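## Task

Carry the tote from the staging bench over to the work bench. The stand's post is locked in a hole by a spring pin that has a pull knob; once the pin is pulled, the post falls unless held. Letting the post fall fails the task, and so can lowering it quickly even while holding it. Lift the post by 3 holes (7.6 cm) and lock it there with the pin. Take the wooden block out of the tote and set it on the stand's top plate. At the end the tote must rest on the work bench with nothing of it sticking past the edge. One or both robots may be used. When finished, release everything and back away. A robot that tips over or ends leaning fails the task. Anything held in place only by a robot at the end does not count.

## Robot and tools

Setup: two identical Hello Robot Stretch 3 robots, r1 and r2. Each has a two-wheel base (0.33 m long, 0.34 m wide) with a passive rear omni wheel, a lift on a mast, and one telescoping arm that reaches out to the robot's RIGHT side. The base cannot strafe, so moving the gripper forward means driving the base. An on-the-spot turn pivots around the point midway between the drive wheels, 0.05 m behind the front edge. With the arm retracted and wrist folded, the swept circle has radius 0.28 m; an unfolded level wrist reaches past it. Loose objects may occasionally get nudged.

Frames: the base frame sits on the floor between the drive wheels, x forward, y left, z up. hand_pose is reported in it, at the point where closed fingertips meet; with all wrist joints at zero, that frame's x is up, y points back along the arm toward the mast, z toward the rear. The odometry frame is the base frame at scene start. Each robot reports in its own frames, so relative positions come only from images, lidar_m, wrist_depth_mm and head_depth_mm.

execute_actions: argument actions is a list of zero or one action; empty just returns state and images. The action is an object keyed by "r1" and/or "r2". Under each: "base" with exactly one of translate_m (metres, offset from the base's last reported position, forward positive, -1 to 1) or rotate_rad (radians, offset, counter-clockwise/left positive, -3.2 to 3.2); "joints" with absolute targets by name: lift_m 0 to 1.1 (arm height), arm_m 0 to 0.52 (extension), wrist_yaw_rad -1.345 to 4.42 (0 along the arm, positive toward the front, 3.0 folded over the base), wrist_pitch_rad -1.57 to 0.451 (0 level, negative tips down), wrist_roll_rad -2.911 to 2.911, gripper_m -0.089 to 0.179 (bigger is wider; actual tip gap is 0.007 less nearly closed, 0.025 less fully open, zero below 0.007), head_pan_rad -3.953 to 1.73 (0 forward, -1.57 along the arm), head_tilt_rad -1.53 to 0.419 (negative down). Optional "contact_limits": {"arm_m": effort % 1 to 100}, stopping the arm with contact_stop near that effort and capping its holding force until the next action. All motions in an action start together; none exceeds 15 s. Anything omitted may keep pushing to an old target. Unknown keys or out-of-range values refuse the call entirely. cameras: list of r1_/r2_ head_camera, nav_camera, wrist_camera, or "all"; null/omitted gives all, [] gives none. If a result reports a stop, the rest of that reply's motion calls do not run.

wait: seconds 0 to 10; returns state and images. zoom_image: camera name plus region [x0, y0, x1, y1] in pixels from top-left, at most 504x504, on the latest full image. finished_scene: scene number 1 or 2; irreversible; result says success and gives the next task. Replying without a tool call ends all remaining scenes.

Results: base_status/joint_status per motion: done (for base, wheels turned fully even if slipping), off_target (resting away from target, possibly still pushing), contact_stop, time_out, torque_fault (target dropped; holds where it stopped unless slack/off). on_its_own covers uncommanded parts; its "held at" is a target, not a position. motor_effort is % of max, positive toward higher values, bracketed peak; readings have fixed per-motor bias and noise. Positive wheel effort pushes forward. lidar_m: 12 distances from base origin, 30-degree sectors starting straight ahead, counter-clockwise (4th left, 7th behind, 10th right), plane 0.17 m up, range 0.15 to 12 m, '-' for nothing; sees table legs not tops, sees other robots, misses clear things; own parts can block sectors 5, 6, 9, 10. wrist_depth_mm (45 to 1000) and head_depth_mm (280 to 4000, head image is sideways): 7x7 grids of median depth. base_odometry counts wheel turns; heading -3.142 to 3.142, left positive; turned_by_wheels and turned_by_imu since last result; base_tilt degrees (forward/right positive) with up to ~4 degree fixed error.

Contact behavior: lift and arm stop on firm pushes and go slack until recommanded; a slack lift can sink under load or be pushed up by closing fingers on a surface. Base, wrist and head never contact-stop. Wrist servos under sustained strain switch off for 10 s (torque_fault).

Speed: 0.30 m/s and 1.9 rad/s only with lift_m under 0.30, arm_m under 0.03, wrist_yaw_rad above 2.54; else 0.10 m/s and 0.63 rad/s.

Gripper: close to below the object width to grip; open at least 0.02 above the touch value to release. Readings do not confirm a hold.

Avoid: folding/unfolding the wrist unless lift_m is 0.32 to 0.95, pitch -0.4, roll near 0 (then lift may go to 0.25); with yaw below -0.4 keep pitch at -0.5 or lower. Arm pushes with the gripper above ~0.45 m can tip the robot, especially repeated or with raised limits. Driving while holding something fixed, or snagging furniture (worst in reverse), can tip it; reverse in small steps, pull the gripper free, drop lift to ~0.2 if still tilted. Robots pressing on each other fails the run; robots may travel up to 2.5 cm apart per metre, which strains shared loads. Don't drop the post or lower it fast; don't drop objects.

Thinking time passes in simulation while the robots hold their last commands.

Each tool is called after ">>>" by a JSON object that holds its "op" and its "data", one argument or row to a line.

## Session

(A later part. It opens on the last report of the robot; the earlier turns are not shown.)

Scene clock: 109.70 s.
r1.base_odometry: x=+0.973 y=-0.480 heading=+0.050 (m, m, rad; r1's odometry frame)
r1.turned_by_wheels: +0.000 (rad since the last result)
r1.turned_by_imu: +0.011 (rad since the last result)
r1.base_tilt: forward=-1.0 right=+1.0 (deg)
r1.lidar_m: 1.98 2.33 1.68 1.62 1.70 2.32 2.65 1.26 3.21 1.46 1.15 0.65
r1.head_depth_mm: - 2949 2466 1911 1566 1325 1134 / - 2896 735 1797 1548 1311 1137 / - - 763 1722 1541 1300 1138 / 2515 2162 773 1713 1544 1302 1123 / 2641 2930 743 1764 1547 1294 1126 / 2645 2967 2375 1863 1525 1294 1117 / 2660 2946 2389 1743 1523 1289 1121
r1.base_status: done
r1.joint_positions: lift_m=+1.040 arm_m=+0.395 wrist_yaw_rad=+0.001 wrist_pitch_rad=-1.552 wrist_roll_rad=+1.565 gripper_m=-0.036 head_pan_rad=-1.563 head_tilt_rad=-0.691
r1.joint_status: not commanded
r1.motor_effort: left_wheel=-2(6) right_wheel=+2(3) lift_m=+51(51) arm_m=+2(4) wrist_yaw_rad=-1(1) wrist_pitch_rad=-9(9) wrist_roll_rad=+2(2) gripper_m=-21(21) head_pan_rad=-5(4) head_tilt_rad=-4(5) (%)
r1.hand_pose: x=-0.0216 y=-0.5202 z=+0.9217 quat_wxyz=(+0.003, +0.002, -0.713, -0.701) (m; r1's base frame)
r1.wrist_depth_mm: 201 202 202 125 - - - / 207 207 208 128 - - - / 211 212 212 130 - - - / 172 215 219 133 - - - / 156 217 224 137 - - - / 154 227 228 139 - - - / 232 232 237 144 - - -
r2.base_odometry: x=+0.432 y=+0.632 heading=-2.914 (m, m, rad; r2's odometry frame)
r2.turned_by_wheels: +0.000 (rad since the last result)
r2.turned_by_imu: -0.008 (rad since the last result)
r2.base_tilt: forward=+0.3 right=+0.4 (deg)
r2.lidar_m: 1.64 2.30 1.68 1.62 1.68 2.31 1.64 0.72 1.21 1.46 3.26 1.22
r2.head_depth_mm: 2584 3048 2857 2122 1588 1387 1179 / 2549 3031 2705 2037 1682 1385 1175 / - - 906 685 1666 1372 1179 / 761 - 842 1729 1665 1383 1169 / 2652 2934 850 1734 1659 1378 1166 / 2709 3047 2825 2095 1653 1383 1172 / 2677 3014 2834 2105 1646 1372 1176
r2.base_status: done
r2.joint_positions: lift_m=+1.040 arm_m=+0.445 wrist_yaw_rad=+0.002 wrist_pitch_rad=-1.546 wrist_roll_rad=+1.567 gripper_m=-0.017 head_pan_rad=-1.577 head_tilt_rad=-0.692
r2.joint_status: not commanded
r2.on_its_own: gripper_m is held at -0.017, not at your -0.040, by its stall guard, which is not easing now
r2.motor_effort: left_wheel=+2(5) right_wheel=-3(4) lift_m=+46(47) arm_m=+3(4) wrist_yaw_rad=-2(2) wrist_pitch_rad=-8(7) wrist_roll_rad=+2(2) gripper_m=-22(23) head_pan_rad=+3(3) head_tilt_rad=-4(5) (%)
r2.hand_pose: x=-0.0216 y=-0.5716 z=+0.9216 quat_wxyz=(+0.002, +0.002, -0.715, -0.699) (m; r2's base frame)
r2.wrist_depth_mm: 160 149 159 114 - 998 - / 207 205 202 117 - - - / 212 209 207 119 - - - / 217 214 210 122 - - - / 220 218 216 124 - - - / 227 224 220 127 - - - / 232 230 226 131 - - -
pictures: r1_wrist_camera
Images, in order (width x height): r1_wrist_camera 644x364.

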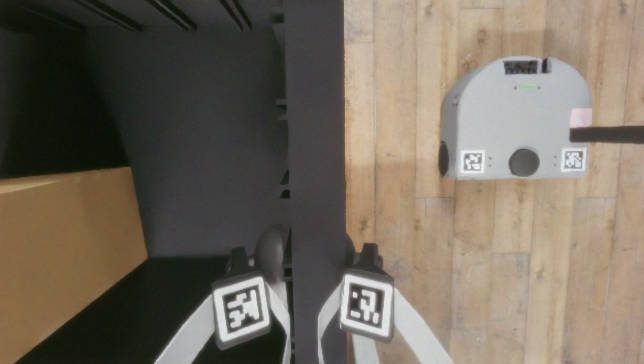

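>>> {"op": "execute_actions", "data": {
  "actions": [
    {"r1":{"base":{"translate_m":-0.85}},"r2":{"base":{"translate_m":0.85},"joints":{"head_pan_rad":-1.1,"head_tilt_rad":-0.5}}}
  ],
  "cameras": ["r2_head_camera","r1_nav_camera"]
}}

Scene clock: 121.90 s.
r1.base_odometry: x=+0.124 y=-0.522 heading=+0.050 (m, m, rad; r1's odometry frame)
r1.turned_by_wheels: +0.000 (rad since the last result)
r1.turned_by_imu: +0.011 (rad since the last result)
r1.base_tilt: forward=-1.1 right=+0.9 (deg)
r1.lidar_m: 2.82 2.29 1.71 1.64 1.71 2.35 1.81 0.53 0.52 1.45 3.20 1.43
r1.head_depth_mm: - 3003 1104 1797 1524 1319 1083 / - 2955 741 1509 1527 1310 1140 / - - 763 1730 1545 1309 1134 / 2516 2166 773 1715 1544 1304 1133 / 2668 2924 741 1776 1528 1301 1124 / 2670 3026 2366 1866 1523 1288 1121 / 2688 2994 2416 1854 1531 1289 1117
r1.base_status: done
r1.joint_positions: lift_m=+1.040 arm_m=+0.395 wrist_yaw_rad=+0.001 wrist_pitch_rad=-1.556 wrist_roll_rad=+1.565 gripper_m=-0.036 head_pan_rad=-1.563 head_tilt_rad=-0.691
r1.joint_status: not commanded
r1.motor_effort: left_wheel=-2(7) right_wheel=+2(4) lift_m=+51(52) arm_m=+3(2) wrist_yaw_rad=-1(1) wrist_pitch_rad=-7(9) wrist_roll_rad=+1(1) gripper_m=-20(21) head_pan_rad=-5(5) head_tilt_rad=-5(4) (%)
r1.hand_pose: x=-0.0216 y=-0.5192 z=+0.9218 quat_wxyz=(+0.003, +0.002, -0.712, -0.702) (m; r1's base frame)
r1.wrist_depth_mm: 201 203 204 125 - - - / 207 206 207 128 - - - / 210 211 215 131 - - - / 172 214 217 134 - - - / 155 216 222 136 - - - / 152 226 227 139 - - - / 230 232 236 143 - - -
r2.base_odometry: x=-0.396 y=+0.440 heading=-2.914 (m, m, rad; r2's odometry frame)
r2.turned_by_wheels: +0.000 (rad since the last result)
r2.turned_by_imu: -0.009 (rad since the last result)
r2.base_tilt: forward=+0.2 right=+0.5 (deg)
r2.lidar_m: 1.60 2.31 1.69 1.62 1.68 2.29 1.67 1.49 3.27 1.46 0.51 0.59
r2.head_depth_mm: 2591 2808 2990 901 631 1562 1291 / 2740 2925 3110 2854 1946 1578 1299 / 2807 3029 3324 1158 1436 1524 1297 / 2966 3247 3528 1157 874 1530 1282 / 3122 3397 3765 1158 833 692 806 / 3333 3577 3763 1152 829 705 1284 / 3437 3849 - 1143 829 1425 1274
r2.base_status: done
r2.joint_positions: lift_m=+1.040 arm_m=+0.445 wrist_yaw_rad=+0.002 wrist_pitch_rad=-1.547 wrist_roll_rad=+1.567 gripper_m=-0.017 head_pan_rad=-1.107 head_tilt_rad=-0.507
r2.joint_status: all done
r2.on_its_own: gripper_m is held at -0.017, not at your -0.040, by its stall guard, which is not easing now
r2.motor_effort: left_wheel=+2(6) right_wheel=-2(4) lift_m=+47(46) arm_m=+2(2) wrist_yaw_rad=-2(2) wrist_pitch_rad=-7(8) wrist_roll_rad=+2(1) gripper_m=-21(22) head_pan_rad=+3(30) head_tilt_rad=+4(21) (%)
r2.hand_pose: x=-0.0216 y=-0.5714 z=+0.9216 quat_wxyz=(+0.002, +0.002, -0.715, -0.699) (m; r2's base frame)
r2.wrist_depth_mm: 157 149 158 113 - - 995 / 207 204 201 117 - - - / 212 208 207 119 - - - / 217 214 210 122 - - - / 221 218 216 124 - - - / 227 224 220 126 - - - / 233 229 226 131 822 - -
pictures: r1_nav_camera (sideways: a quarter turn counterclockwise sets it upright), r2_head_camera (sideways: a quarter turn clockwise sets it upright)
Images, in order (width x height): r1_nav_camera 672x504, r2_head_camera 896x504.

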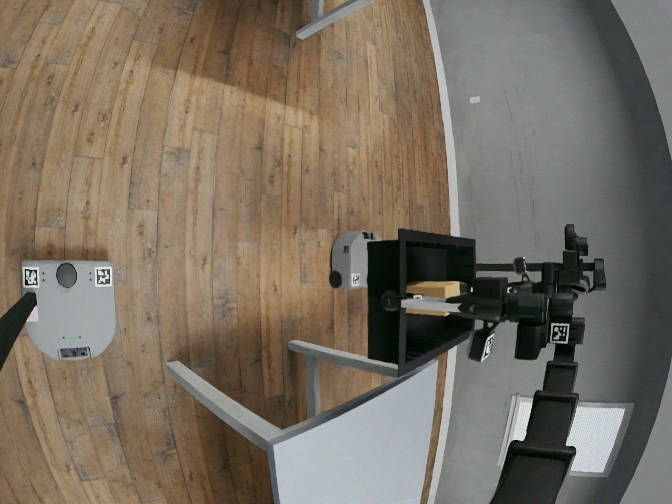

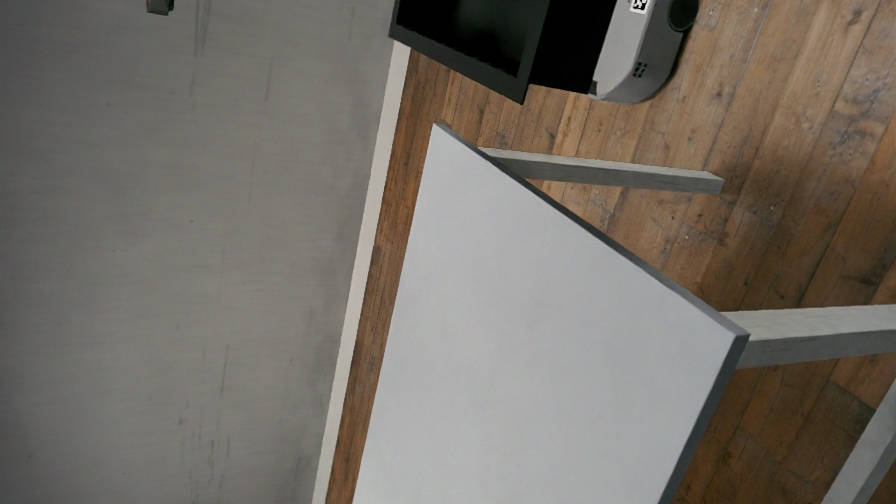

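>>> {"op": "execute_actions", "data": {
  "actions": [
    {"r1":{"base":{"translate_m":-0.65}},"r2":{"base":{"translate_m":0.65},"joints":{"head_pan_rad":-1.57,"head_tilt_rad":-0.7}}}
  ],
  "cameras": ["r2_head_camera"]
}}

Scene clock: 134.17 s.
r1.base_odometry: x=-0.525 y=-0.555 heading=+0.050 (m, m, rad; r1's odometry frame)
r1.turned_by_wheels: +0.000 (rad since the last result)
r1.turned_by_imu: +0.008 (rad since the last result)
r1.base_tilt: forward=-1.1 right=+1.0 (deg)
r1.lidar_m: 2.06 2.30 1.70 1.65 1.72 2.38 2.41 1.18 1.05 1.02 0.45 2.27
r1.head_depth_mm: - 2974 1013 784 638 1290 1141 / - 2934 748 730 635 1284 1132 / - - 750 708 635 1281 1131 / 2558 2151 772 706 630 1279 1131 / 2677 2920 736 723 625 1296 1125 / 2649 2967 980 762 628 1293 1099 / 2680 2968 2385 760 623 849 1114
r1.base_status: done
r1.joint_positions: lift_m=+1.040 arm_m=+0.395 wrist_yaw_rad=+0.001 wrist_pitch_rad=-1.571 wrist_roll_rad=+1.565 gripper_m=-0.036 head_pan_rad=-1.563 head_tilt_rad=-0.691
r1.joint_status: not commanded
r1.motor_effort: left_wheel=-1(6) right_wheel=+2(3) lift_m=+52(52) arm_m=+2(3) wrist_yaw_rad=-1(1) wrist_pitch_rad=+0(7) wrist_roll_rad=+2(1) gripper_m=-19(20) head_pan_rad=-5(4) head_tilt_rad=-4(4) (%)
r1.hand_pose: x=-0.0216 y=-0.5153 z=+0.9221 quat_wxyz=(+0.003, +0.002, -0.707, -0.708) (m; r1's base frame)
r1.wrist_depth_mm: 200 202 204 125 298 303 - / 204 205 208 128 306 302 - / 208 211 212 131 309 310 - / 169 213 218 134 318 322 - / 154 214 221 137 323 - - / 151 222 226 139 331 - - / 226 227 234 143 341 - -
r2.base_odometry: x=-1.029 y=+0.293 heading=-2.913 (m, m, rad; r2's odometry frame)
r2.turned_by_wheels: +0.000 (rad since the last result)
r2.turned_by_imu: -0.006 (rad since the last result)
r2.base_tilt: forward=+0.3 right=+0.5 (deg)
r2.lidar_m: 3.65 2.32 1.69 1.62 1.69 2.30 2.12 2.34 0.43 0.42 0.43 0.59
r2.head_depth_mm: 2597 3123 2843 861 687 769 989 / 2555 3032 1116 804 683 1282 1110 / - - 904 676 682 1285 1102 / 754 2900 856 723 681 1312 1106 / 2697 3029 889 766 681 1316 1102 / 2673 3000 1156 857 676 1309 1103 / 2661 3027 1156 851 677 1306 1126
r2.base_status: done
r2.joint_positions: lift_m=+1.040 arm_m=+0.445 wrist_yaw_rad=+0.002 wrist_pitch_rad=-1.562 wrist_roll_rad=+1.567 gripper_m=-0.017 head_pan_rad=-1.563 head_tilt_rad=-0.691
r2.joint_status: all done
r2.on_its_own: gripper_m is held at -0.017, not at your -0.040, by its stall guard, which is not easing now
r2.motor_effort: left_wheel=+2(6) right_wheel=-3(5) lift_m=+46(47) arm_m=+2(2) wrist_yaw_rad=-2(2) wrist_pitch_rad=-3(8) wrist_roll_rad=+2(1) gripper_m=-21(21) head_pan_rad=-3(30) head_tilt_rad=-5(20) (%)
r2.hand_pose: x=-0.0216 y=-0.5675 z=+0.9219 quat_wxyz=(+0.002, +0.002, -0.710, -0.704) (m; r2's base frame)
r2.wrist_depth_mm: 156 149 159 113 293 292 - / 203 202 200 115 300 299 - / 208 206 205 118 307 306 - / 214 211 208 121 314 316 - / 218 217 213 124 319 324 - / 224 222 220 126 330 334 - / 230 228 226 131 337 - -
pictures: r2_head_camera (sideways: a quarter turn clockwise sets it upright)
Images, in order (width x height): r2_head_camera 896x504.

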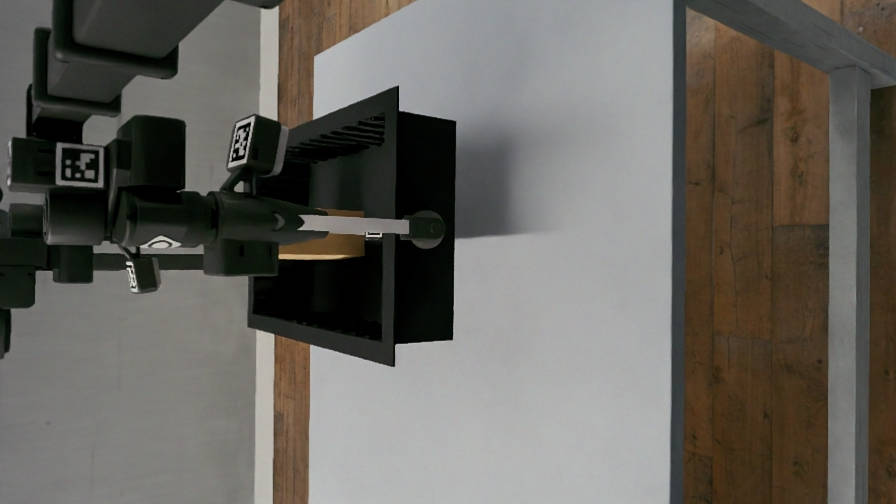

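>>> {"op": "execute_actions", "data": {
  "actions": [
    {"r1":{"joints":{"lift_m":0.947}},"r2":{"joints":{"lift_m":0.937}}}
  ],
  "cameras": []
}}

>>> {"op": "execute_actions", "data": {
  "actions": [
    {"r1":{"joints":{"gripper_m":0.09}},"r2":{"joints":{"gripper_m":0.09}}}
  ],
  "cameras": []
}}

>>> {"op": "execute_actions", "data": {
  "actions": [
    {"r1":{"joints":{"lift_m":1.06}},"r2":{"joints":{"lift_m":1.03}}}
  ],
  "cameras": ["r1_wrist_camera","r1_head_camera"]
}}

Scene clock: 140.20 s.
r1.base_odometry: x=-0.525 y=-0.555 heading=+0.050 (m, m, rad; r1's odometry frame)
r1.turned_by_wheels: +0.000 (rad since the last result)
r1.turned_by_imu: +0.001 (rad since the last result)
r1.base_tilt: forward=-1.1 right=+1.0 (deg)
r1.lidar_m: 2.06 2.31 1.71 1.65 1.72 2.37 2.40 1.18 1.05 1.02 0.45 2.27
r1.head_depth_mm: 2607 2812 - 756 639 1286 1139 / 2604 - 969 717 636 1281 1134 / 2573 - 917 706 633 1282 1129 / 751 2869 925 706 631 1274 1128 / 2646 2971 925 699 628 1299 1123 / 2683 2968 982 762 626 1288 1101 / 2719 2964 2348 758 622 847 1118
r1.base_status: not commanded
r1.joint_positions: lift_m=+0.947 arm_m=+0.395 wrist_yaw_rad=+0.001 wrist_pitch_rad=-1.571 wrist_roll_rad=+1.565 gripper_m=-0.036 head_pan_rad=-1.563 head_tilt_rad=-0.691
r1.joint_status: all done
r1.motor_effort: left_wheel=-1(2) right_wheel=+2(2) lift_m=+42(46) arm_m=+3(2) wrist_yaw_rad=-1(1) wrist_pitch_rad=+0(1) wrist_roll_rad=+1(2) gripper_m=-19(19) head_pan_rad=-5(5) head_tilt_rad=-4(4) (%)
r1.hand_pose: x=-0.0216 y=-0.5152 z=+0.8295 quat_wxyz=(+0.003, +0.002, -0.707, -0.708) (m; r1's base frame)
r1.wrist_depth_mm: 200 203 203 126 211 212 214 / 207 208 210 128 214 215 588 / 212 213 215 131 218 220 221 / 168 217 217 135 222 224 - / 153 212 223 137 227 229 - / 150 227 228 139 232 234 - / 231 232 234 143 238 239 -
r2.base_odometry: x=-1.029 y=+0.293 heading=-2.913 (m, m, rad; r2's odometry frame)
r2.turned_by_wheels: +0.000 (rad since the last result)
r2.turned_by_imu: -0.001 (rad since the last result)
r2.base_tilt: forward=+0.2 right=+0.4 (deg)
r2.lidar_m: 3.65 2.31 1.69 1.62 1.68 2.30 2.12 2.34 0.43 0.42 0.43 0.58
r2.head_depth_mm: 2620 3037 - - 665 769 988 / 2631 2907 1117 804 684 1291 1111 / 2670 2847 - 854 680 1279 1107 / 1193 872 1687 848 681 1311 1103 / 1267 3029 1098 797 681 1313 1097 / 2686 3005 1155 855 676 1319 1102 / 2668 2978 1145 855 678 1320 1119
r2.base_status: not commanded
r2.joint_positions: lift_m=+0.937 arm_m=+0.445 wrist_yaw_rad=+0.002 wrist_pitch_rad=-1.563 wrist_roll_rad=+1.567 gripper_m=-0.016 head_pan_rad=-1.563 head_tilt_rad=-0.691
r2.joint_status: all done
r2.on_its_own: gripper_m is held at -0.017, not at your -0.040, by its stall guard, which is not easing now
r2.motor_effort: left_wheel=+2(2) right_wheel=-3(3) lift_m=+29(40) arm_m=+2(2) wrist_yaw_rad=-2(1) wrist_pitch_rad=-3(3) wrist_roll_rad=+2(1) gripper_m=-21(21) head_pan_rad=-3(3) head_tilt_rad=-4(4) (%)
r2.hand_pose: x=-0.0216 y=-0.5674 z=+0.8195 quat_wxyz=(+0.002, +0.002, -0.710, -0.705) (m; r2's base frame)
r2.wrist_depth_mm: 157 150 159 112 196 195 194 / 199 198 199 115 200 199 200 / 204 203 202 118 205 205 205 / 207 208 207 121 211 210 211 / 213 213 213 123 215 215 217 / 219 219 218 126 221 220 - / 226 226 226 131 228 226 -
pictures: none
No camera images: the call's "cameras" was empty. Leave "cameras" out to get every camera's image.

Scene clock: 141.97 s.
r1.base_odometry: x=-0.525 y=-0.555 heading=+0.050 (m, m, rad; r1's odometry frame)
r1.turned_by_wheels: +0.000 (rad since the last result)
r1.turned_by_imu: +0.000 (rad since the last result)
r1.base_tilt: forward=-1.1 right=+0.9 (deg)
r1.lidar_m: 2.07 2.31 1.70 1.65 1.72 2.38 2.40 1.18 1.06 1.02 0.45 2.27
r1.head_depth_mm: 2610 2850 - 760 639 1284 1138 / 2570 - 971 717 635 1289 1144 / 2508 - 917 709 633 1287 1134 / 753 2885 924 705 632 1274 1131 / 2665 2948 927 700 627 1299 1124 / 2658 3011 980 763 625 1298 1100 / 2719 2969 2376 760 623 849 1120
r1.base_status: not commanded
r1.joint_positions: lift_m=+0.947 arm_m=+0.395 wrist_yaw_rad=+0.001 wrist_pitch_rad=-1.563 wrist_roll_rad=+1.565 gripper_m=+0.090 head_pan_rad=-1.563 head_tilt_rad=-0.691
r1.joint_status: all done
r1.motor_effort: left_wheel=-2(2) right_wheel=+2(2) lift_m=+41(42) arm_m=+3(3) wrist_yaw_rad=-1(1) wrist_pitch_rad=-4(6) wrist_roll_rad=+1(1) gripper_m=+1(80) head_pan_rad=-4(4) head_tilt_rad=-5(4) (%)
r1.hand_pose: x=-0.0216 y=-0.5175 z=+0.8293 quat_wxyz=(+0.003, +0.002, -0.710, -0.705) (m; r1's base frame)
r1.wrist_depth_mm: 197 202 204 127 211 209 212 / 210 210 211 129 214 214 217 / 215 215 215 132 217 218 219 / 165 218 219 134 223 222 979 / 151 206 225 138 226 228 - / 148 204 228 141 233 231 - / 234 235 234 144 238 239 -
r2.base_odometry: x=-1.029 y=+0.293 heading=-2.913 (m, m, rad; r2's odometry frame)
r2.turned_by_wheels: +0.000 (rad since the last result)
r2.turned_by_imu: +0.000 (rad since the last result)
r2.base_tilt: forward=+0.1 right=+0.4 (deg)
r2.lidar_m: 3.67 2.33 1.69 1.63 1.69 2.29 2.13 2.34 0.43 0.42 0.43 0.59
r2.head_depth_mm: 2667 2983 - - 663 766 986 / 2686 2887 1119 803 686 1290 1106 / 2670 2851 - 855 680 1284 1105 / 1187 871 1667 851 679 1319 1102 / 1257 3003 1102 796 681 1314 1107 / 2698 3030 1152 852 675 1315 1096 / 2660 2992 1149 850 676 1305 1123
r2.base_status: not commanded
r2.joint_positions: lift_m=+0.937 arm_m=+0.445 wrist_yaw_rad=+0.002 wrist_pitch_rad=-1.562 wrist_roll_rad=+1.567 gripper_m=+0.090 head_pan_rad=-1.563 head_tilt_rad=-0.691
r2.joint_status: all done
r2.motor_effort: left_wheel=+2(2) right_wheel=-2(2) lift_m=+29(29) arm_m=+3(3) wrist_yaw_rad=-2(2) wrist_pitch_rad=-3(4) wrist_roll_rad=+2(2) gripper_m=+0(80) head_pan_rad=-3(3) head_tilt_rad=-5(5) (%)
r2.hand_pose: x=-0.0216 y=-0.5677 z=+0.8195 quat_wxyz=(+0.002, +0.002, -0.710, -0.704) (m; r2's base frame)
r2.wrist_depth_mm: 158 149 159 113 196 195 195 / 200 199 199 116 200 200 200 / 204 204 204 119 205 204 205 / 209 209 208 122 210 210 211 / 215 215 213 125 216 215 216 / 220 220 219 128 221 221 - / 227 225 225 132 228 226 -
pictures: none
No camera images: the call's "cameras" was empty. Leave "cameras" out to get every camera's image.

Scene clock: 143.83 s.
r1.base_odometry: x=-0.525 y=-0.555 heading=+0.050 (m, m, rad; r1's odometry frame)
r1.turned_by_wheels: +0.000 (rad since the last result)
r1.turned_by_imu: +0.000 (rad since the last result)
r1.base_tilt: forward=-1.1 right=+1.0 (deg)
r1.lidar_m: 2.07 2.31 1.71 1.65 1.72 2.38 2.40 1.18 1.05 1.02 0.45 2.27
r1.head_depth_mm: 2655 2974 1016 784 639 1285 1144 / 2776 2859 966 721 635 1286 1134 / - 2931 948 707 632 1271 1134 / 2535 2870 938 705 631 1267 1129 / 2655 2999 932 698 628 1292 1130 / 2669 3024 978 763 625 1291 1106 / 2681 2998 2368 763 621 846 1119
r1.base_status: not commanded
r1.joint_positions: lift_m=+1.060 arm_m=+0.395 wrist_yaw_rad=+0.001 wrist_pitch_rad=-1.563 wrist_roll_rad=+1.565 gripper_m=+0.090 head_pan_rad=-1.563 head_tilt_rad=-0.691
r1.joint_status: all done
r1.motor_effort: left_wheel=-2(2) right_wheel=+2(2) lift_m=+46(47) arm_m=+3(2) wrist_yaw_rad=-1(1) wrist_pitch_rad=-4(4) wrist_roll_rad=+1(2) gripper_m=+0(0) head_pan_rad=-5(4) head_tilt_rad=-5(4) (%)
r1.hand_pose: x=-0.0216 y=-0.5173 z=+0.9421 quat_wxyz=(+0.003, +0.002, -0.709, -0.705) (m; r1's base frame)
r1.wrist_depth_mm: 232 234 233 234 315 318 - / 314 320 318 312 322 321 - / 326 323 326 324 328 329 - / 215 227 330 331 333 339 - / 216 217 341 334 337 - - / 344 343 346 345 351 - - / 297 271 289 280 355 - -
r2.base_odometry: x=-1.029 y=+0.293 heading=-2.913 (m, m, rad; r2's odometry frame)
r2.turned_by_wheels: +0.000 (rad since the last result)
r2.turned_by_imu: +0.000 (rad since the last result)
r2.base_tilt: forward=+0.2 right=+0.3 (deg)
r2.lidar_m: 3.64 2.33 1.69 1.63 1.68 2.29 2.13 2.34 0.43 0.42 0.43 0.58
r2.head_depth_mm: 2591 3078 2819 866 685 767 988 / 2607 3123 1170 807 683 1276 1105 / 2545 - 1023 858 682 1283 1103 / 742 2850 1011 789 681 1321 1108 / 2690 3019 1105 797 679 1306 1109 / 2673 3004 1161 857 679 1314 1108 / 2664 2993 1147 849 674 1297 1121
r2.base_status: not commanded
r2.joint_positions: lift_m=+1.030 arm_m=+0.445 wrist_yaw_rad=+0.002 wrist_pitch_rad=-1.562 wrist_roll_rad=+1.567 gripper_m=+0.090 head_pan_rad=-1.563 head_tilt_rad=-0.691
r2.joint_status: all done
r2.motor_effort: left_wheel=+2(2) right_wheel=-2(3) lift_m=+44(47) arm_m=+2(2) wrist_yaw_rad=-2(2) wrist_pitch_rad=-3(3) wrist_roll_rad=+1(2) gripper_m=+1(0) head_pan_rad=-3(3) head_tilt_rad=-4(4) (%)
r2.hand_pose: x=-0.0216 y=-0.5676 z=+0.9120 quat_wxyz=(+0.002, +0.002, -0.710, -0.704) (m; r2's base frame)
r2.wrist_depth_mm: 203 202 201 201 283 282 994 / 283 289 287 260 290 289 - / 298 295 296 295 295 296 - / 273 303 301 302 305 303 - / 242 308 308 309 309 316 - / 322 320 320 318 318 - - / 282 281 282 268 328 - -
pictures: r1_head_camera (sideways: a quarter turn clockwise sets it upright), r1_wrist_camera
Images, in order (width x height): r1_head_camera 896x504, r1_wrist_camera 644x364.

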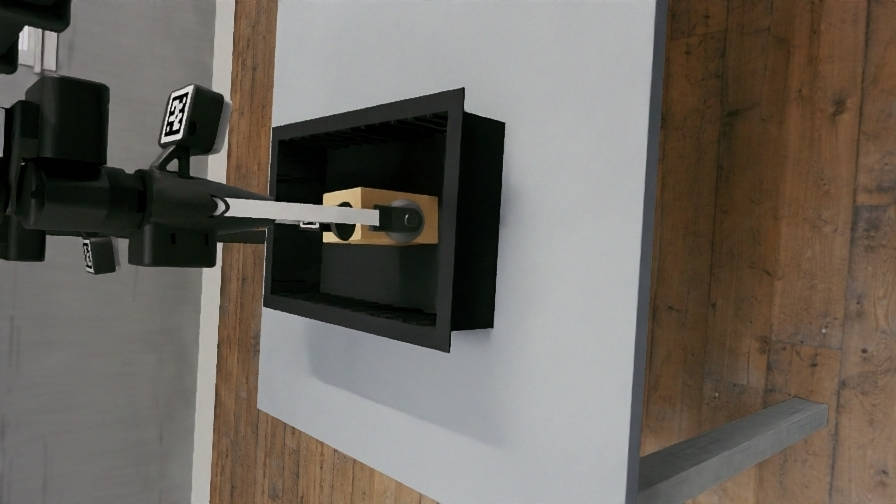

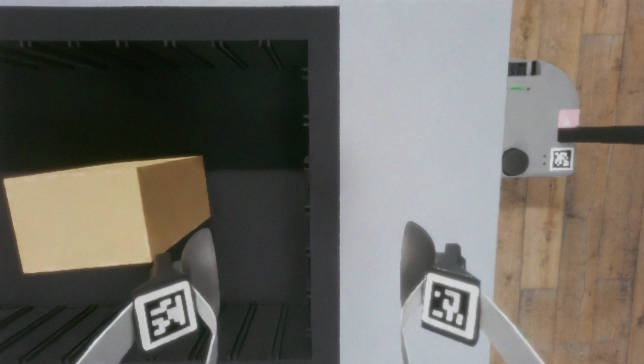

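>>> {"op": "execute_actions", "data": {
  "actions": [
    {"r1":{"joints":{"lift_m":1.0,"arm_m":0.3,"wrist_pitch_rad":-0.6,"wrist_roll_rad":0,"gripper_m":0.12}},"r2":{"base":{"translate_m":0.3},"joints":{"arm_m":0,"wrist_pitch_rad":-0.4,"wrist_roll_rad":0}}}
  ],
  "cameras": ["r1_wrist_camera","r1_head_camera"]
}}

Scene clock: 156.10 s.
r1.base_odometry: x=-0.525 y=-0.555 heading=+0.050 (m, m, rad; r1's odometry frame)
r1.turned_by_wheels: +0.000 (rad since the last result)
r1.turned_by_imu: +0.001 (rad since the last result)
r1.base_tilt: forward=-1.1 right=+1.0 (deg)
r1.lidar_m: 2.06 2.31 1.71 1.64 1.72 2.38 2.41 1.18 1.05 1.02 0.46 2.27
r1.head_depth_mm: 1016 3027 1014 784 638 1284 1137 / - - 968 717 637 1278 1136 / 2531 - 928 710 632 1282 1132 / 2626 2964 943 705 632 1280 1132 / 2648 2982 928 701 627 1288 1127 / 2667 2997 979 761 625 1298 1099 / 2687 3013 2386 761 620 848 1119
r1.base_status: not commanded
r1.joint_positions: lift_m=+1.000 arm_m=+0.300 wrist_yaw_rad=+0.001 wrist_pitch_rad=-0.617 wrist_roll_rad=+0.007 gripper_m=+0.120 head_pan_rad=-1.563 head_tilt_rad=-0.691
r1.joint_status: all done
r1.motor_effort: left_wheel=-2(2) right_wheel=+2(2) lift_m=+35(40) arm_m=-3(3) wrist_yaw_rad=-1(1) wrist_pitch_rad=+8(9) wrist_roll_rad=-2(3) gripper_m=+1(79) head_pan_rad=-4(5) head_tilt_rad=-5(4) (%)
r1.hand_pose: x=-0.0213 y=-0.6402 z=+0.9709 quat_wxyz=(+0.672, +0.215, -0.675, -0.215) (m; r1's base frame)
r1.wrist_depth_mm: - - - - - - - / - - - - - - - / - - 615 614 614 601 602 / - 513 458 469 459 510 513 / 471 444 421 440 414 444 446 / 385 - 375 252 378 399 389 / 352 - 336 226 338 282 346
r2.base_odometry: x=-1.321 y=+0.225 heading=-2.913 (m, m, rad; r2's odometry frame)
r2.turned_by_wheels: +0.000 (rad since the last result)
r2.turned_by_imu: -0.003 (rad since the last result)
r2.base_tilt: forward=+0.2 right=+0.4 (deg)
r2.lidar_m: 3.36 2.33 1.69 1.63 1.68 2.29 2.42 0.59 0.43 0.41 0.43 0.58
r2.head_depth_mm: 857 2899 - - - - 1017 / 1386 2981 3168 - - - 1010 / 2734 2958 3210 - - - 1012 / 2698 3048 3074 826 652 1283 1100 / 2677 2990 1158 858 680 1285 1099 / 2653 2993 1156 855 676 1278 1098 / 2665 3051 1151 854 677 1302 1101
r2.base_status: done
r2.joint_positions: lift_m=+1.030 arm_m=+0.000 wrist_yaw_rad=+0.002 wrist_pitch_rad=-0.419 wrist_roll_rad=+0.003 gripper_m=+0.090 head_pan_rad=-1.563 head_tilt_rad=-0.691
r2.joint_status: all done
r2.motor_effort: left_wheel=+1(4) right_wheel=-2(3) lift_m=+44(44) arm_m=-5(6) wrist_yaw_rad=-2(2) wrist_pitch_rad=+5(4) wrist_roll_rad=-2(3) gripper_m=+0(0) head_pan_rad=-3(3) head_tilt_rad=-4(4) (%)
r2.hand_pose: x=-0.0211 y=-0.3695 z=+1.0421 quat_wxyz=(+0.691, +0.148, -0.692, -0.147) (m; r2's base frame)
r2.wrist_depth_mm: - - - - - - - / - - - - - - - / - - - - - - - / 770 763 772 766 717 634 833 / 612 602 624 600 603 587 499 / 504 496 496 493 495 469 469 / 429 425 426 422 410 418 419
pictures: r1_head_camera (sideways: a quarter turn clockwise sets it upright), r1_wrist_camera
Images, in order (width x height): r1_head_camera 896x504, r1_wrist_camera 644x364.

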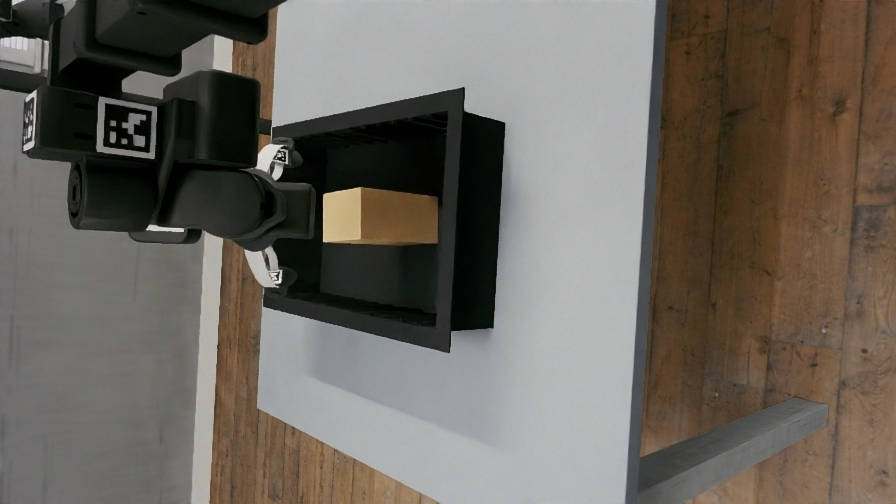

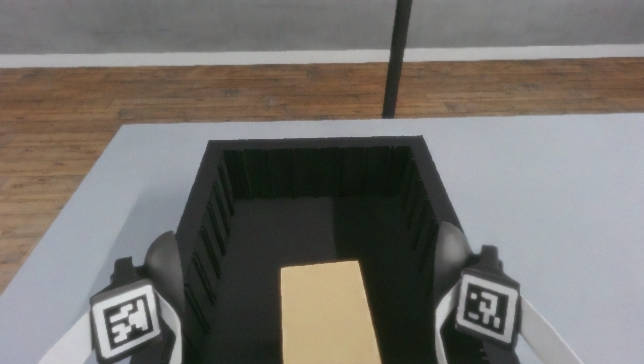

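>>> {"op": "execute_actions", "data": {
  "actions": [
    {"r1":{"base":{"translate_m":-0.008},"joints":{"lift_m":0.875,"arm_m":0.322}},"r2":{"base":{"translate_m":0.15},"joints":{"head_pan_rad":-0.45,"head_tilt_rad":-0.35}}}
  ],
  "cameras": ["r1_wrist_camera","r1_head_camera","r2_head_camera"]
}}

Scene clock: 162.07 s.
r1.base_odometry: x=-0.533 y=-0.555 heading=+0.050 (m, m, rad; r1's odometry frame)
r1.turned_by_wheels: +0.000 (rad since the last result)
r1.turned_by_imu: +0.001 (rad since the last result)
r1.base_tilt: forward=-1.1 right=+0.9 (deg)
r1.lidar_m: 2.07 2.30 1.71 1.65 1.72 2.38 2.40 1.17 1.05 1.02 0.46 2.27
r1.head_depth_mm: 2551 2906 1061 - - 1275 1127 / 2616 2952 - 706 638 1289 1139 / 2603 2895 - 699 634 1282 1134 / 2652 2989 948 703 630 1279 1129 / 2681 2954 938 699 628 1295 1123 / 2677 2992 980 764 625 1297 1101 / 2673 2926 2351 757 622 833 1092
r1.base_status: done
r1.joint_positions: lift_m=+0.875 arm_m=+0.322 wrist_yaw_rad=+0.001 wrist_pitch_rad=-0.616 wrist_roll_rad=+0.007 gripper_m=+0.120 head_pan_rad=-1.563 head_tilt_rad=-0.691
r1.joint_status: all done
r1.motor_effort: left_wheel=-2(8) right_wheel=+2(5) lift_m=+35(36) arm_m=+4(2) wrist_yaw_rad=-1(1) wrist_pitch_rad=+8(8) wrist_roll_rad=-2(2) gripper_m=+0(1) head_pan_rad=-5(4) head_tilt_rad=-3(4) (%)
r1.hand_pose: x=-0.0213 y=-0.6619 z=+0.8461 quat_wxyz=(+0.672, +0.214, -0.676, -0.215) (m; r1's base frame)
r1.wrist_depth_mm: - - - - - - - / - 468 342 346 343 489 488 / 395 263 374 379 364 262 394 / 330 233 309 151 319 219 329 / 179 221 267 131 277 206 279 / 168 - 121 115 120 183 157 / - - 213 124 211 209 141
r2.base_odometry: x=-1.467 y=+0.192 heading=-2.913 (m, m, rad; r2's odometry frame)
r2.turned_by_wheels: +0.000 (rad since the last result)
r2.turned_by_imu: -0.001 (rad since the last result)
r2.base_tilt: forward=+0.3 right=+0.4 (deg)
r2.lidar_m: 3.20 2.33 1.69 1.63 1.69 2.30 2.57 0.59 0.43 0.41 0.43 0.58
r2.head_depth_mm: 3634 3857 - - 2529 764 602 / 3526 3780 - - 2556 764 1326 / 3289 3484 3843 3806 2532 832 997 / 3147 3344 3602 3631 2385 1787 1399 / 2966 3146 3329 3488 2493 1838 1442 / 2825 3022 3152 3313 2513 1822 1429 / 2729 2859 2989 3233 2484 1803 1424
r2.base_status: done
r2.joint_positions: lift_m=+1.030 arm_m=+0.000 wrist_yaw_rad=+0.002 wrist_pitch_rad=-0.419 wrist_roll_rad=+0.003 gripper_m=+0.090 head_pan_rad=-0.457 head_tilt_rad=-0.359
r2.joint_status: all done
r2.motor_effort: left_wheel=+1(5) right_wheel=-1(3) lift_m=+44(44) arm_m=-5(5) wrist_yaw_rad=-2(2) wrist_pitch_rad=+5(5) wrist_roll_rad=-2(2) gripper_m=+0(0) head_pan_rad=+3(41) head_tilt_rad=+5(25) (%)
r2.hand_pose: x=-0.0211 y=-0.3695 z=+1.0421 quat_wxyz=(+0.691, +0.148, -0.692, -0.147) (m; r2's base frame)
r2.wrist_depth_mm: - - - - - 756 - / - - - - - 725 - / - - - - - 771 - / 790 780 753 759 745 645 637 / 614 609 625 597 618 570 580 / 499 503 500 499 497 487 466 / 431 427 426 427 411 420 413
pictures: r1_head_camera (sideways: a quarter turn clockwise sets it upright), r1_wrist_camera, r2_head_camera (sideways: a quarter turn clockwise sets it upright)
Images, in order (width x height): r1_head_camera 896x504, r1_wrist_camera 644x364, r2_head_camera 896x504.

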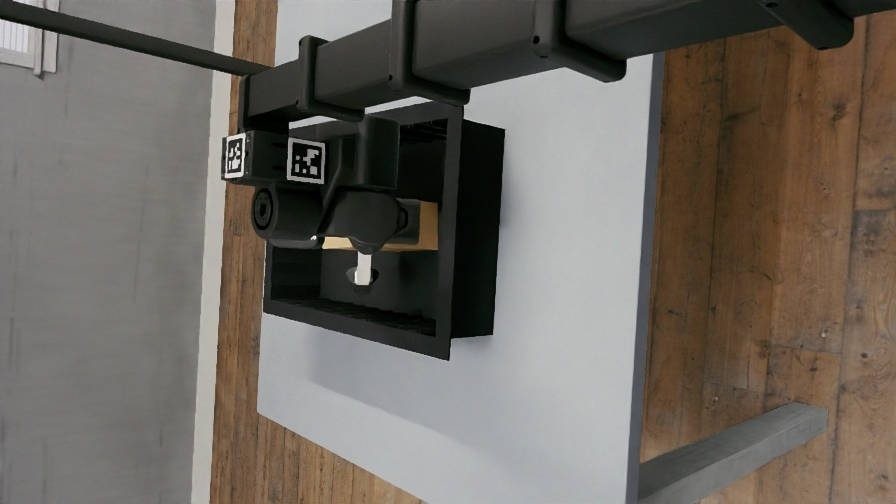

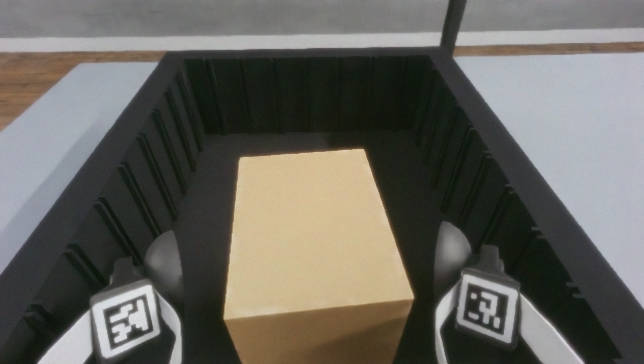

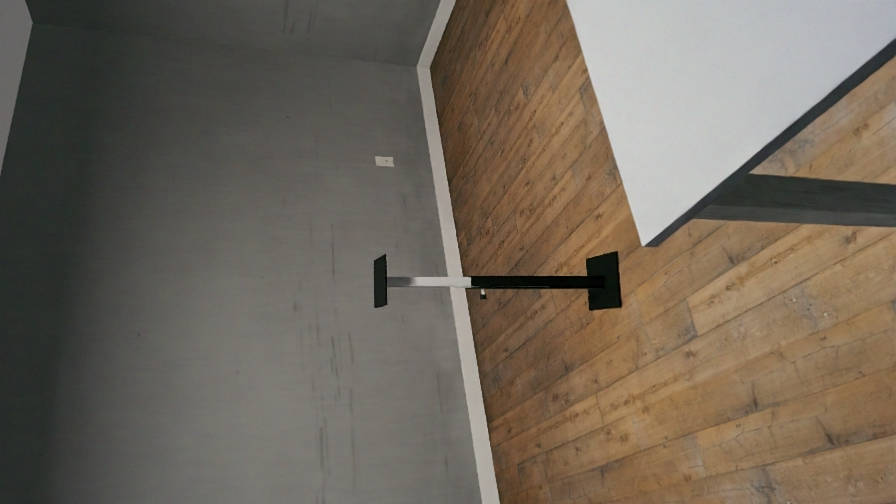

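>>> {"op": "execute_actions", "data": {
  "actions": [
    {"r1":{"joints":{"gripper_m":0.02}},"r2":{"base":{"translate_m":0.1}}}
  ],
  "cameras": []
}}

>>> {"op": "execute_actions", "data": {
  "actions": [
    {"r1":{"joints":{"lift_m":1.09}},"r2":{"base":{"translate_m":0.2}}}
  ],
  "cameras": ["r1_wrist_camera"]
}}

>>> {"op": "execute_actions", "data": {
  "actions": [
    {"r1":{"base":{"translate_m":-1.0},"joints":{"arm_m":0.1}},"r2":{"base":{"translate_m":1.0},"joints":{"head_pan_rad":-0.9,"head_tilt_rad":-0.6}}}
  ],
  "cameras": ["r1_wrist_camera","r2_head_camera"]
}}

Scene clock: 167.57 s.
r1.base_odometry: x=-0.533 y=-0.555 heading=+0.050 (m, m, rad; r1's odometry frame)
r1.turned_by_wheels: +0.000 (rad since the last result)
r1.turned_by_imu: +0.001 (rad since the last result)
r1.base_tilt: forward=-1.1 right=+0.9 (deg)
r1.lidar_m: 2.07 2.31 1.71 1.65 1.72 2.38 2.40 1.17 1.05 1.02 0.46 2.27
r1.head_depth_mm: 2608 2895 1058 - - 1270 1132 / 2616 2967 - 704 636 1287 1140 / 2628 2929 - 698 633 1272 1135 / 2649 2966 945 703 630 1266 1131 / 2651 3023 939 701 629 1294 1131 / 2693 2971 979 762 626 1287 1102 / 2679 2975 2374 759 623 835 1101
r1.base_status: not commanded
r1.joint_positions: lift_m=+0.875 arm_m=+0.322 wrist_yaw_rad=-0.001 wrist_pitch_rad=-0.616 wrist_roll_rad=+0.002 gripper_m=+0.021 head_pan_rad=-1.563 head_tilt_rad=-0.691
r1.joint_status: all done
r1.motor_effort: left_wheel=-3(4) right_wheel=+2(4) lift_m=+36(36) arm_m=+4(4) wrist_yaw_rad=+2(2) wrist_pitch_rad=+7(8) wrist_roll_rad=-1(3) gripper_m=-19(91) head_pan_rad=-4(5) head_tilt_rad=-3(5) (%)
r1.hand_pose: x=-0.0218 y=-0.6621 z=+0.8463 quat_wxyz=(+0.673, +0.214, -0.674, -0.215) (m; r1's base frame)
r1.wrist_depth_mm: - - - - - - - / - 473 342 347 336 492 488 / 397 263 369 377 363 365 397 / 322 238 162 152 319 219 335 / 180 237 134 131 281 205 277 / 170 220 114 118 122 201 157 / 165 205 133 136 212 192 143
r2.base_odometry: x=-1.565 y=+0.169 heading=-2.913 (m, m, rad; r2's odometry frame)
r2.turned_by_wheels: +0.000 (rad since the last result)
r2.turned_by_imu: -0.001 (rad since the last result)
r2.base_tilt: forward=+0.1 right=+0.5 (deg)
r2.lidar_m: 3.11 2.33 1.70 1.63 1.69 2.30 2.67 0.59 0.43 0.41 0.43 0.58
r2.head_depth_mm: 3537 3833 3966 3918 2540 768 603 / 3366 3610 3903 - 2552 764 845 / 3145 3434 3679 3708 2559 800 853 / 3003 3227 3388 3534 2384 1838 1443 / 2882 3062 3217 3492 2519 1831 1434 / 2716 2883 3070 3225 2490 1808 1425 / 2622 2748 2958 3077 2492 1815 1437
r2.base_status: done
r2.joint_positions: lift_m=+1.030 arm_m=+0.000 wrist_yaw_rad=+0.002 wrist_pitch_rad=-0.419 wrist_roll_rad=+0.003 gripper_m=+0.090 head_pan_rad=-0.457 head_tilt_rad=-0.359
r2.joint_status: not commanded
r2.motor_effort: left_wheel=+2(5) right_wheel=-2(1) lift_m=+43(44) arm_m=-5(5) wrist_yaw_rad=-2(2) wrist_pitch_rad=+5(5) wrist_roll_rad=-2(2) gripper_m=+0(0) head_pan_rad=+3(3) head_tilt_rad=+5(4) (%)
r2.hand_pose: x=-0.0211 y=-0.3695 z=+1.0421 quat_wxyz=(+0.691, +0.148, -0.692, -0.147) (m; r2's base frame)
r2.wrist_depth_mm: - - - - - 938 - / - - - - - - - / - - - - - - 776 / - 772 768 755 753 692 627 / 611 607 629 601 616 587 554 / 503 500 499 500 500 486 479 / 426 426 429 423 414 419 412
pictures: none
No camera images: the call's "cameras" was empty. Leave "cameras" out to get every camera's image.

Scene clock: 170.53 s.
r1.base_odometry: x=-0.533 y=-0.555 heading=+0.050 (m, m, rad; r1's odometry frame)
r1.turned_by_wheels: +0.000 (rad since the last result)
r1.turned_by_imu: +0.001 (rad since the last result)
r1.base_tilt: forward=-1.1 right=+0.9 (deg)
r1.lidar_m: 2.07 2.31 1.70 1.65 1.71 2.38 2.40 1.17 1.05 1.02 0.46 2.28
r1.head_depth_mm: 2645 2971 1013 783 640 1293 1139 / 2728 2959 964 736 636 1282 1131 / - 2911 932 707 632 1283 1126 / 2621 2871 939 706 629 1282 1130 / 2675 2976 939 701 627 1297 1124 / 2694 3023 978 762 625 1300 1103 / 2714 3000 2372 758 622 833 1101
r1.base_status: not commanded
r1.joint_positions: lift_m=+1.090 arm_m=+0.322 wrist_yaw_rad=-0.001 wrist_pitch_rad=-0.639 wrist_roll_rad=+0.002 gripper_m=+0.021 head_pan_rad=-1.563 head_tilt_rad=-0.691
r1.joint_status: all done
r1.motor_effort: left_wheel=-2(2) right_wheel=+2(2) lift_m=+50(50) arm_m=+3(3) wrist_yaw_rad=+1(2) wrist_pitch_rad=+19(19) wrist_roll_rad=-1(1) gripper_m=-17(19) head_pan_rad=-5(4) head_tilt_rad=-4(6) (%)
r1.hand_pose: x=-0.0218 y=-0.6581 z=+1.0563 quat_wxyz=(+0.671, +0.221, -0.672, -0.223) (m; r1's base frame)
r1.wrist_depth_mm: - - - - - - - / - - - - - - - / - - - - - - - / - 643 171 159 628 614 625 / - 548 135 131 503 540 546 / - 475 112 118 123 480 476 / 436 429 127 134 348 428 429
r2.base_odometry: x=-1.760 y=+0.124 heading=-2.913 (m, m, rad; r2's odometry frame)
r2.turned_by_wheels: +0.000 (rad since the last result)
r2.turned_by_imu: -0.001 (rad since the last result)
r2.base_tilt: forward=+0.2 right=+0.6 (deg)
r2.lidar_m: 2.91 2.34 1.69 1.63 1.69 2.30 2.86 0.59 0.43 0.41 0.42 1.75
r2.head_depth_mm: 3309 3622 3838 - 2570 1860 599 / 3165 3430 3657 3760 2559 1838 1357 / 3028 3259 3395 3553 2542 1841 1443 / 2811 3021 3214 3417 2404 1817 1435 / 2681 2820 3047 3212 2523 1844 1442 / 2564 2725 2865 3057 2488 1823 1427 / 2440 2527 2753 2943 2514 1818 1439
r2.base_status: done
r2.joint_positions: lift_m=+1.030 arm_m=+0.000 wrist_yaw_rad=+0.002 wrist_pitch_rad=-0.419 wrist_roll_rad=+0.003 gripper_m=+0.090 head_pan_rad=-0.457 head_tilt_rad=-0.359
r2.joint_status: not commanded
r2.motor_effort: left_wheel=+1(5) right_wheel=-1(3) lift_m=+43(44) arm_m=-5(5) wrist_yaw_rad=-1(1) wrist_pitch_rad=+5(6) wrist_roll_rad=-2(2) gripper_m=+0(0) head_pan_rad=+3(3) head_tilt_rad=+4(3) (%)
r2.hand_pose: x=-0.0211 y=-0.3695 z=+1.0421 quat_wxyz=(+0.691, +0.148, -0.692, -0.147) (m; r2's base frame)
r2.wrist_depth_mm: - - - - - - - / - - - - - - - / - - - - - - - / - - 776 752 750 758 682 / - 610 620 596 621 594 590 / - 502 496 499 498 500 489 / 427 425 421 423 413 417 415
pictures: r1_wrist_camera
Images, in order (width x height): r1_wrist_camera 644x364.

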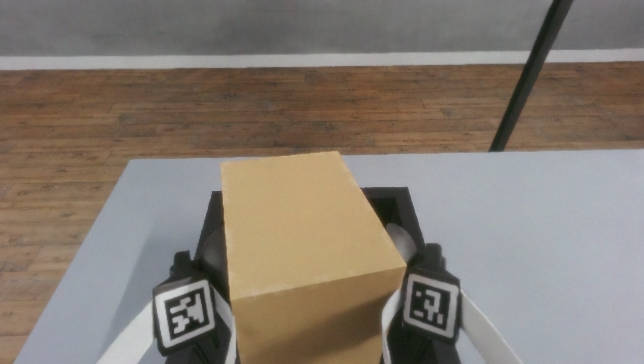

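Scene clock: 182.03 s.
r1.base_odometry: x=-1.532 y=-0.605 heading=+0.050 (m, m, rad; r1's odometry frame)
r1.turned_by_wheels: +0.000 (rad since the last result)
r1.turned_by_imu: +0.009 (rad since the last result)
r1.base_tilt: forward=-1.1 right=+0.9 (deg)
r1.lidar_m: 3.04 2.32 1.72 1.67 1.74 2.41 2.70 1.45 0.38 1.00 1.05 1.31
r1.head_depth_mm: - - 2382 1745 1554 1318 1141 / - - 2330 806 636 1227 1132 / - - - 731 634 795 1084 / 2582 2882 460 727 631 1246 1121 / 2681 2928 987 768 628 1267 1125 / 2660 2969 980 764 625 1270 1122 / 2687 2973 974 759 623 1263 1116
r1.base_status: done
r1.joint_positions: lift_m=+1.090 arm_m=+0.100 wrist_yaw_rad=-0.001 wrist_pitch_rad=-0.639 wrist_roll_rad=+0.002 gripper_m=+0.021 head_pan_rad=-1.563 head_tilt_rad=-0.691
r1.joint_status: all done
r1.motor_effort: left_wheel=-3(7) right_wheel=+2(4) lift_m=+50(50) arm_m=-4(10) wrist_yaw_rad=+1(2) wrist_pitch_rad=+19(19) wrist_roll_rad=-1(1) gripper_m=-18(18) head_pan_rad=-5(4) head_tilt_rad=-5(5) (%)
r1.hand_pose: x=-0.0218 y=-0.4365 z=+1.0563 quat_wxyz=(+0.671, +0.222, -0.672, -0.223) (m; r1's base frame)
r1.wrist_depth_mm: - - - - - - - / - - - - - - - / 726 751 734 736 - - - / 616 621 170 159 - - - / 541 530 135 131 576 - - / 480 476 112 118 123 - - / 432 428 127 134 419 - -
r2.base_odometry: x=-2.734 y=-0.103 heading=-2.913 (m, m, rad; r2's odometry frame)
r2.turned_by_wheels: +0.000 (rad since the last result)
r2.turned_by_imu: -0.004 (rad since the last result)
r2.base_tilt: forward=+0.3 right=+0.5 (deg)
r2.lidar_m: 1.91 1.99 1.71 1.64 1.70 2.31 1.63 0.75 1.22 3.10 0.98 2.00
r2.head_depth_mm: 2769 2973 3152 2453 1859 1475 1228 / 2946 3135 3412 2422 1854 1472 1235 / 2962 3304 3512 2333 1777 1455 1229 / 2643 2920 3123 2304 1786 1428 1225 / 2310 2536 2821 2442 1820 1467 1229 / 2083 2263 2459 2406 1821 1459 1225 / 1909 2052 2214 2307 1816 1454 1228
r2.base_status: done
r2.joint_positions: lift_m=+1.030 arm_m=+0.000 wrist_yaw_rad=+0.002 wrist_pitch_rad=-0.419 wrist_roll_rad=+0.003 gripper_m=+0.090 head_pan_rad=-0.893 head_tilt_rad=-0.592
r2.joint_status: all done
r2.motor_effort: left_wheel=+2(7) right_wheel=-2(1) lift_m=+44(44) arm_m=-5(6) wrist_yaw_rad=-2(2) wrist_pitch_rad=+5(6) wrist_roll_rad=-2(2) gripper_m=+0(1) head_pan_rad=-3(30) head_tilt_rad=-4(21) (%)
r2.hand_pose: x=-0.0211 y=-0.3695 z=+1.0421 quat_wxyz=(+0.691, +0.148, -0.692, -0.147) (m; r2's base frame)
r2.wrist_depth_mm: - - - - - - - / - - - - - - - / - - - - - - - / 688 - - - - - 773 / - - - - - - 724 / - - - - - - - / - - - - - - -
pictures: r1_wrist_camera, r2_head_camera (sideways: a quarter turn clockwise sets it upright)
Images, in order (width x height): r1_wrist_camera 644x364, r2_head_camera 896x504.

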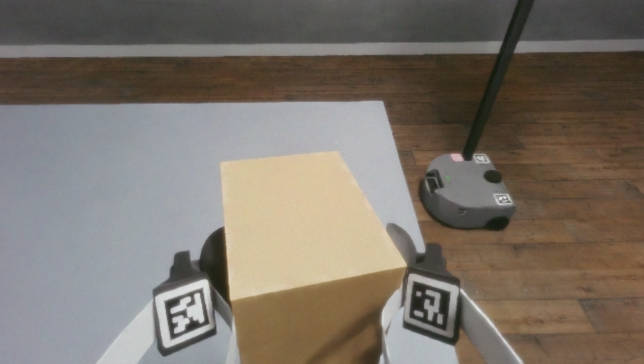

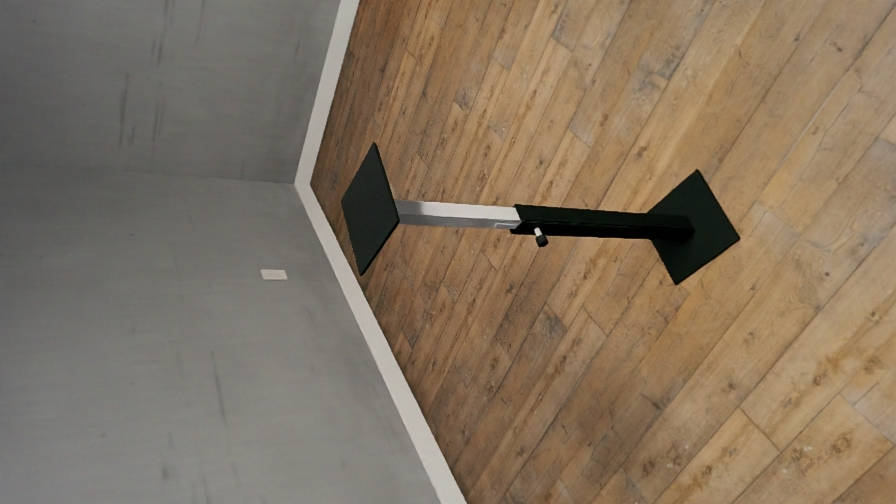

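>>> {"op": "execute_actions", "data": {
  "actions": [
    {"r1":{"base":{"translate_m":-1.0},"joints":{"arm_m":0.0,"head_pan_rad":-2.0}},"r2":{"base":{"translate_m":0.72},"joints":{"head_pan_rad":-1.7,"head_tilt_rad":-0.8,"lift_m":0.42,"wrist_pitch_rad":0}}}
  ],
  "cameras": ["r1_head_camera","r2_head_camera","r2_wrist_camera"]
}}

Scene clock: 197.50 s.
r1.base_odometry: x=-2.531 y=-0.654 heading=+0.050 (m, m, rad; r1's odometry frame)
r1.turned_by_wheels: +0.000 (rad since the last result)
r1.turned_by_imu: +0.008 (rad since the last result)
r1.base_tilt: forward=-1.1 right=+1.0 (deg)
r1.lidar_m: 2.28 2.34 1.74 1.69 1.76 1.75 1.70 1.77 0.66 3.01 1.29 0.91
r1.head_depth_mm: - 2348 - 1787 1560 1316 1145 / - - - - 1549 1308 1141 / - - - - 1478 1301 1136 / - - - - 1539 1301 1126 / - - - - 1494 1297 1124 / - - - - - 1295 1125 / - - - - 1444 1292 1124
r1.base_status: done
r1.joint_positions: lift_m=+1.090 arm_m=+0.000 wrist_yaw_rad=-0.001 wrist_pitch_rad=-0.639 wrist_roll_rad=+0.002 gripper_m=+0.021 head_pan_rad=-1.993 head_tilt_rad=-0.691
r1.joint_status: all done
r1.motor_effort: left_wheel=-2(8) right_wheel=+3(4) lift_m=+50(50) arm_m=-3(6) wrist_yaw_rad=+2(1) wrist_pitch_rad=+19(19) wrist_roll_rad=-1(1) gripper_m=-18(18) head_pan_rad=-5(43) head_tilt_rad=-4(3) (%)
r1.hand_pose: x=-0.0217 y=-0.3365 z=+1.0563 quat_wxyz=(+0.671, +0.222, -0.672, -0.223) (m; r1's base frame)
r1.wrist_depth_mm: - - - - - - - / - - - - - - - / - - - - - - - / - - 170 159 - 529 - / - - 134 132 - 575 456 / - - 112 118 123 - - / - - 128 133 - - -
r2.base_odometry: x=-3.435 y=-0.267 heading=-2.913 (m, m, rad; r2's odometry frame)
r2.turned_by_wheels: +0.000 (rad since the last result)
r2.turned_by_imu: -0.004 (rad since the last result)
r2.base_tilt: forward=+0.3 right=+0.3 (deg)
r2.lidar_m: 1.20 1.24 1.68 1.65 1.71 2.32 1.61 1.41 1.48 0.82 1.72 1.24
r2.head_depth_mm: 960 3142 2403 1898 1555 1314 1138 / 2783 3075 2404 1838 1540 1321 1138 / 2722 2976 1867 1758 1545 1299 1162 / 2734 3005 984 1756 1493 1305 1171 / 2646 2956 2353 1869 1535 1314 1137 / 2651 2932 2370 1862 1530 1309 1126 / 2670 2945 2364 1862 1533 1296 1134
r2.base_status: done
r2.joint_positions: lift_m=+0.420 arm_m=+0.000 wrist_yaw_rad=+0.002 wrist_pitch_rad=-0.022 wrist_roll_rad=+0.003 gripper_m=+0.090 head_pan_rad=-1.693 head_tilt_rad=-0.790
r2.joint_status: all done
r2.motor_effort: left_wheel=+1(6) right_wheel=-2(2) lift_m=+25(37) arm_m=-5(5) wrist_yaw_rad=-2(2) wrist_pitch_rad=+6(5) wrist_roll_rad=-2(2) gripper_m=+0(0) head_pan_rad=-3(37) head_tilt_rad=-5(21) (%)
r2.hand_pose: x=-0.0210 y=-0.4009 z=+0.5294 quat_wxyz=(+0.706, +0.009, -0.708, -0.007) (m; r2's base frame)
r2.wrist_depth_mm: - - - - - - - / - - - - - - - / - - - - - - - / - - - - - - - / - - - - - - - / - - - - - - - / 929 931 951 933 862 916 900
pictures: r1_head_camera (sideways: a quarter turn clockwise sets it upright), r2_head_camera (sideways: a quarter turn clockwise sets it upright), r2_wrist_camera
Images, in order (width x height): r1_head_camera 896x504, r2_head_camera 896x504, r2_wrist_camera 644x364.

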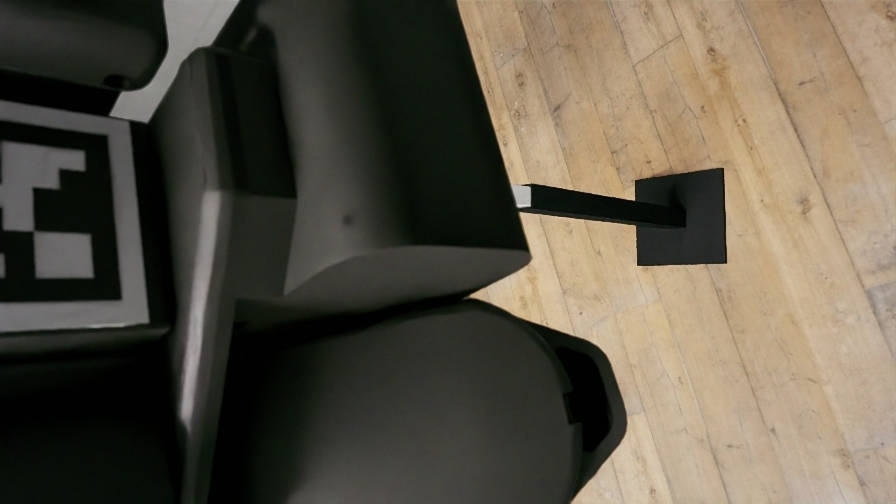

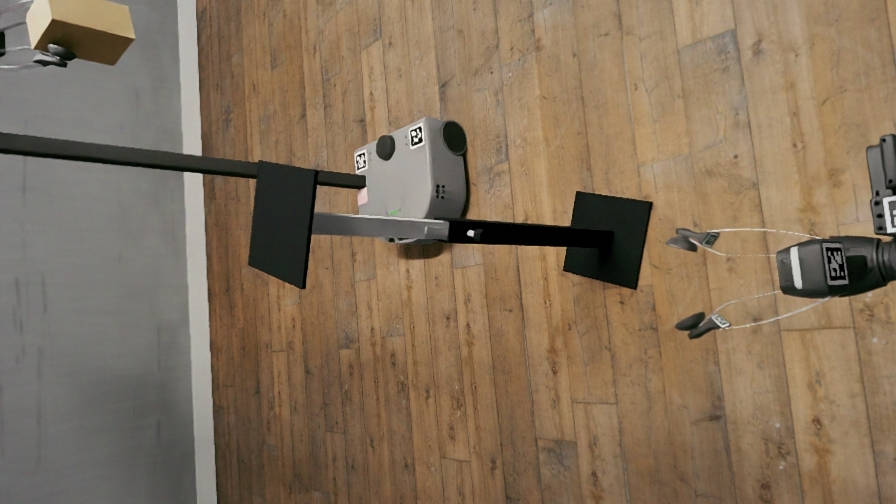

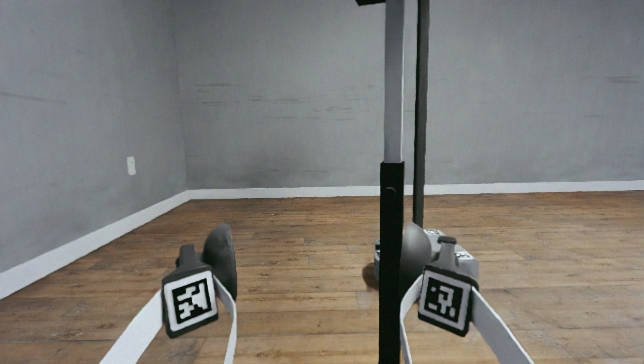

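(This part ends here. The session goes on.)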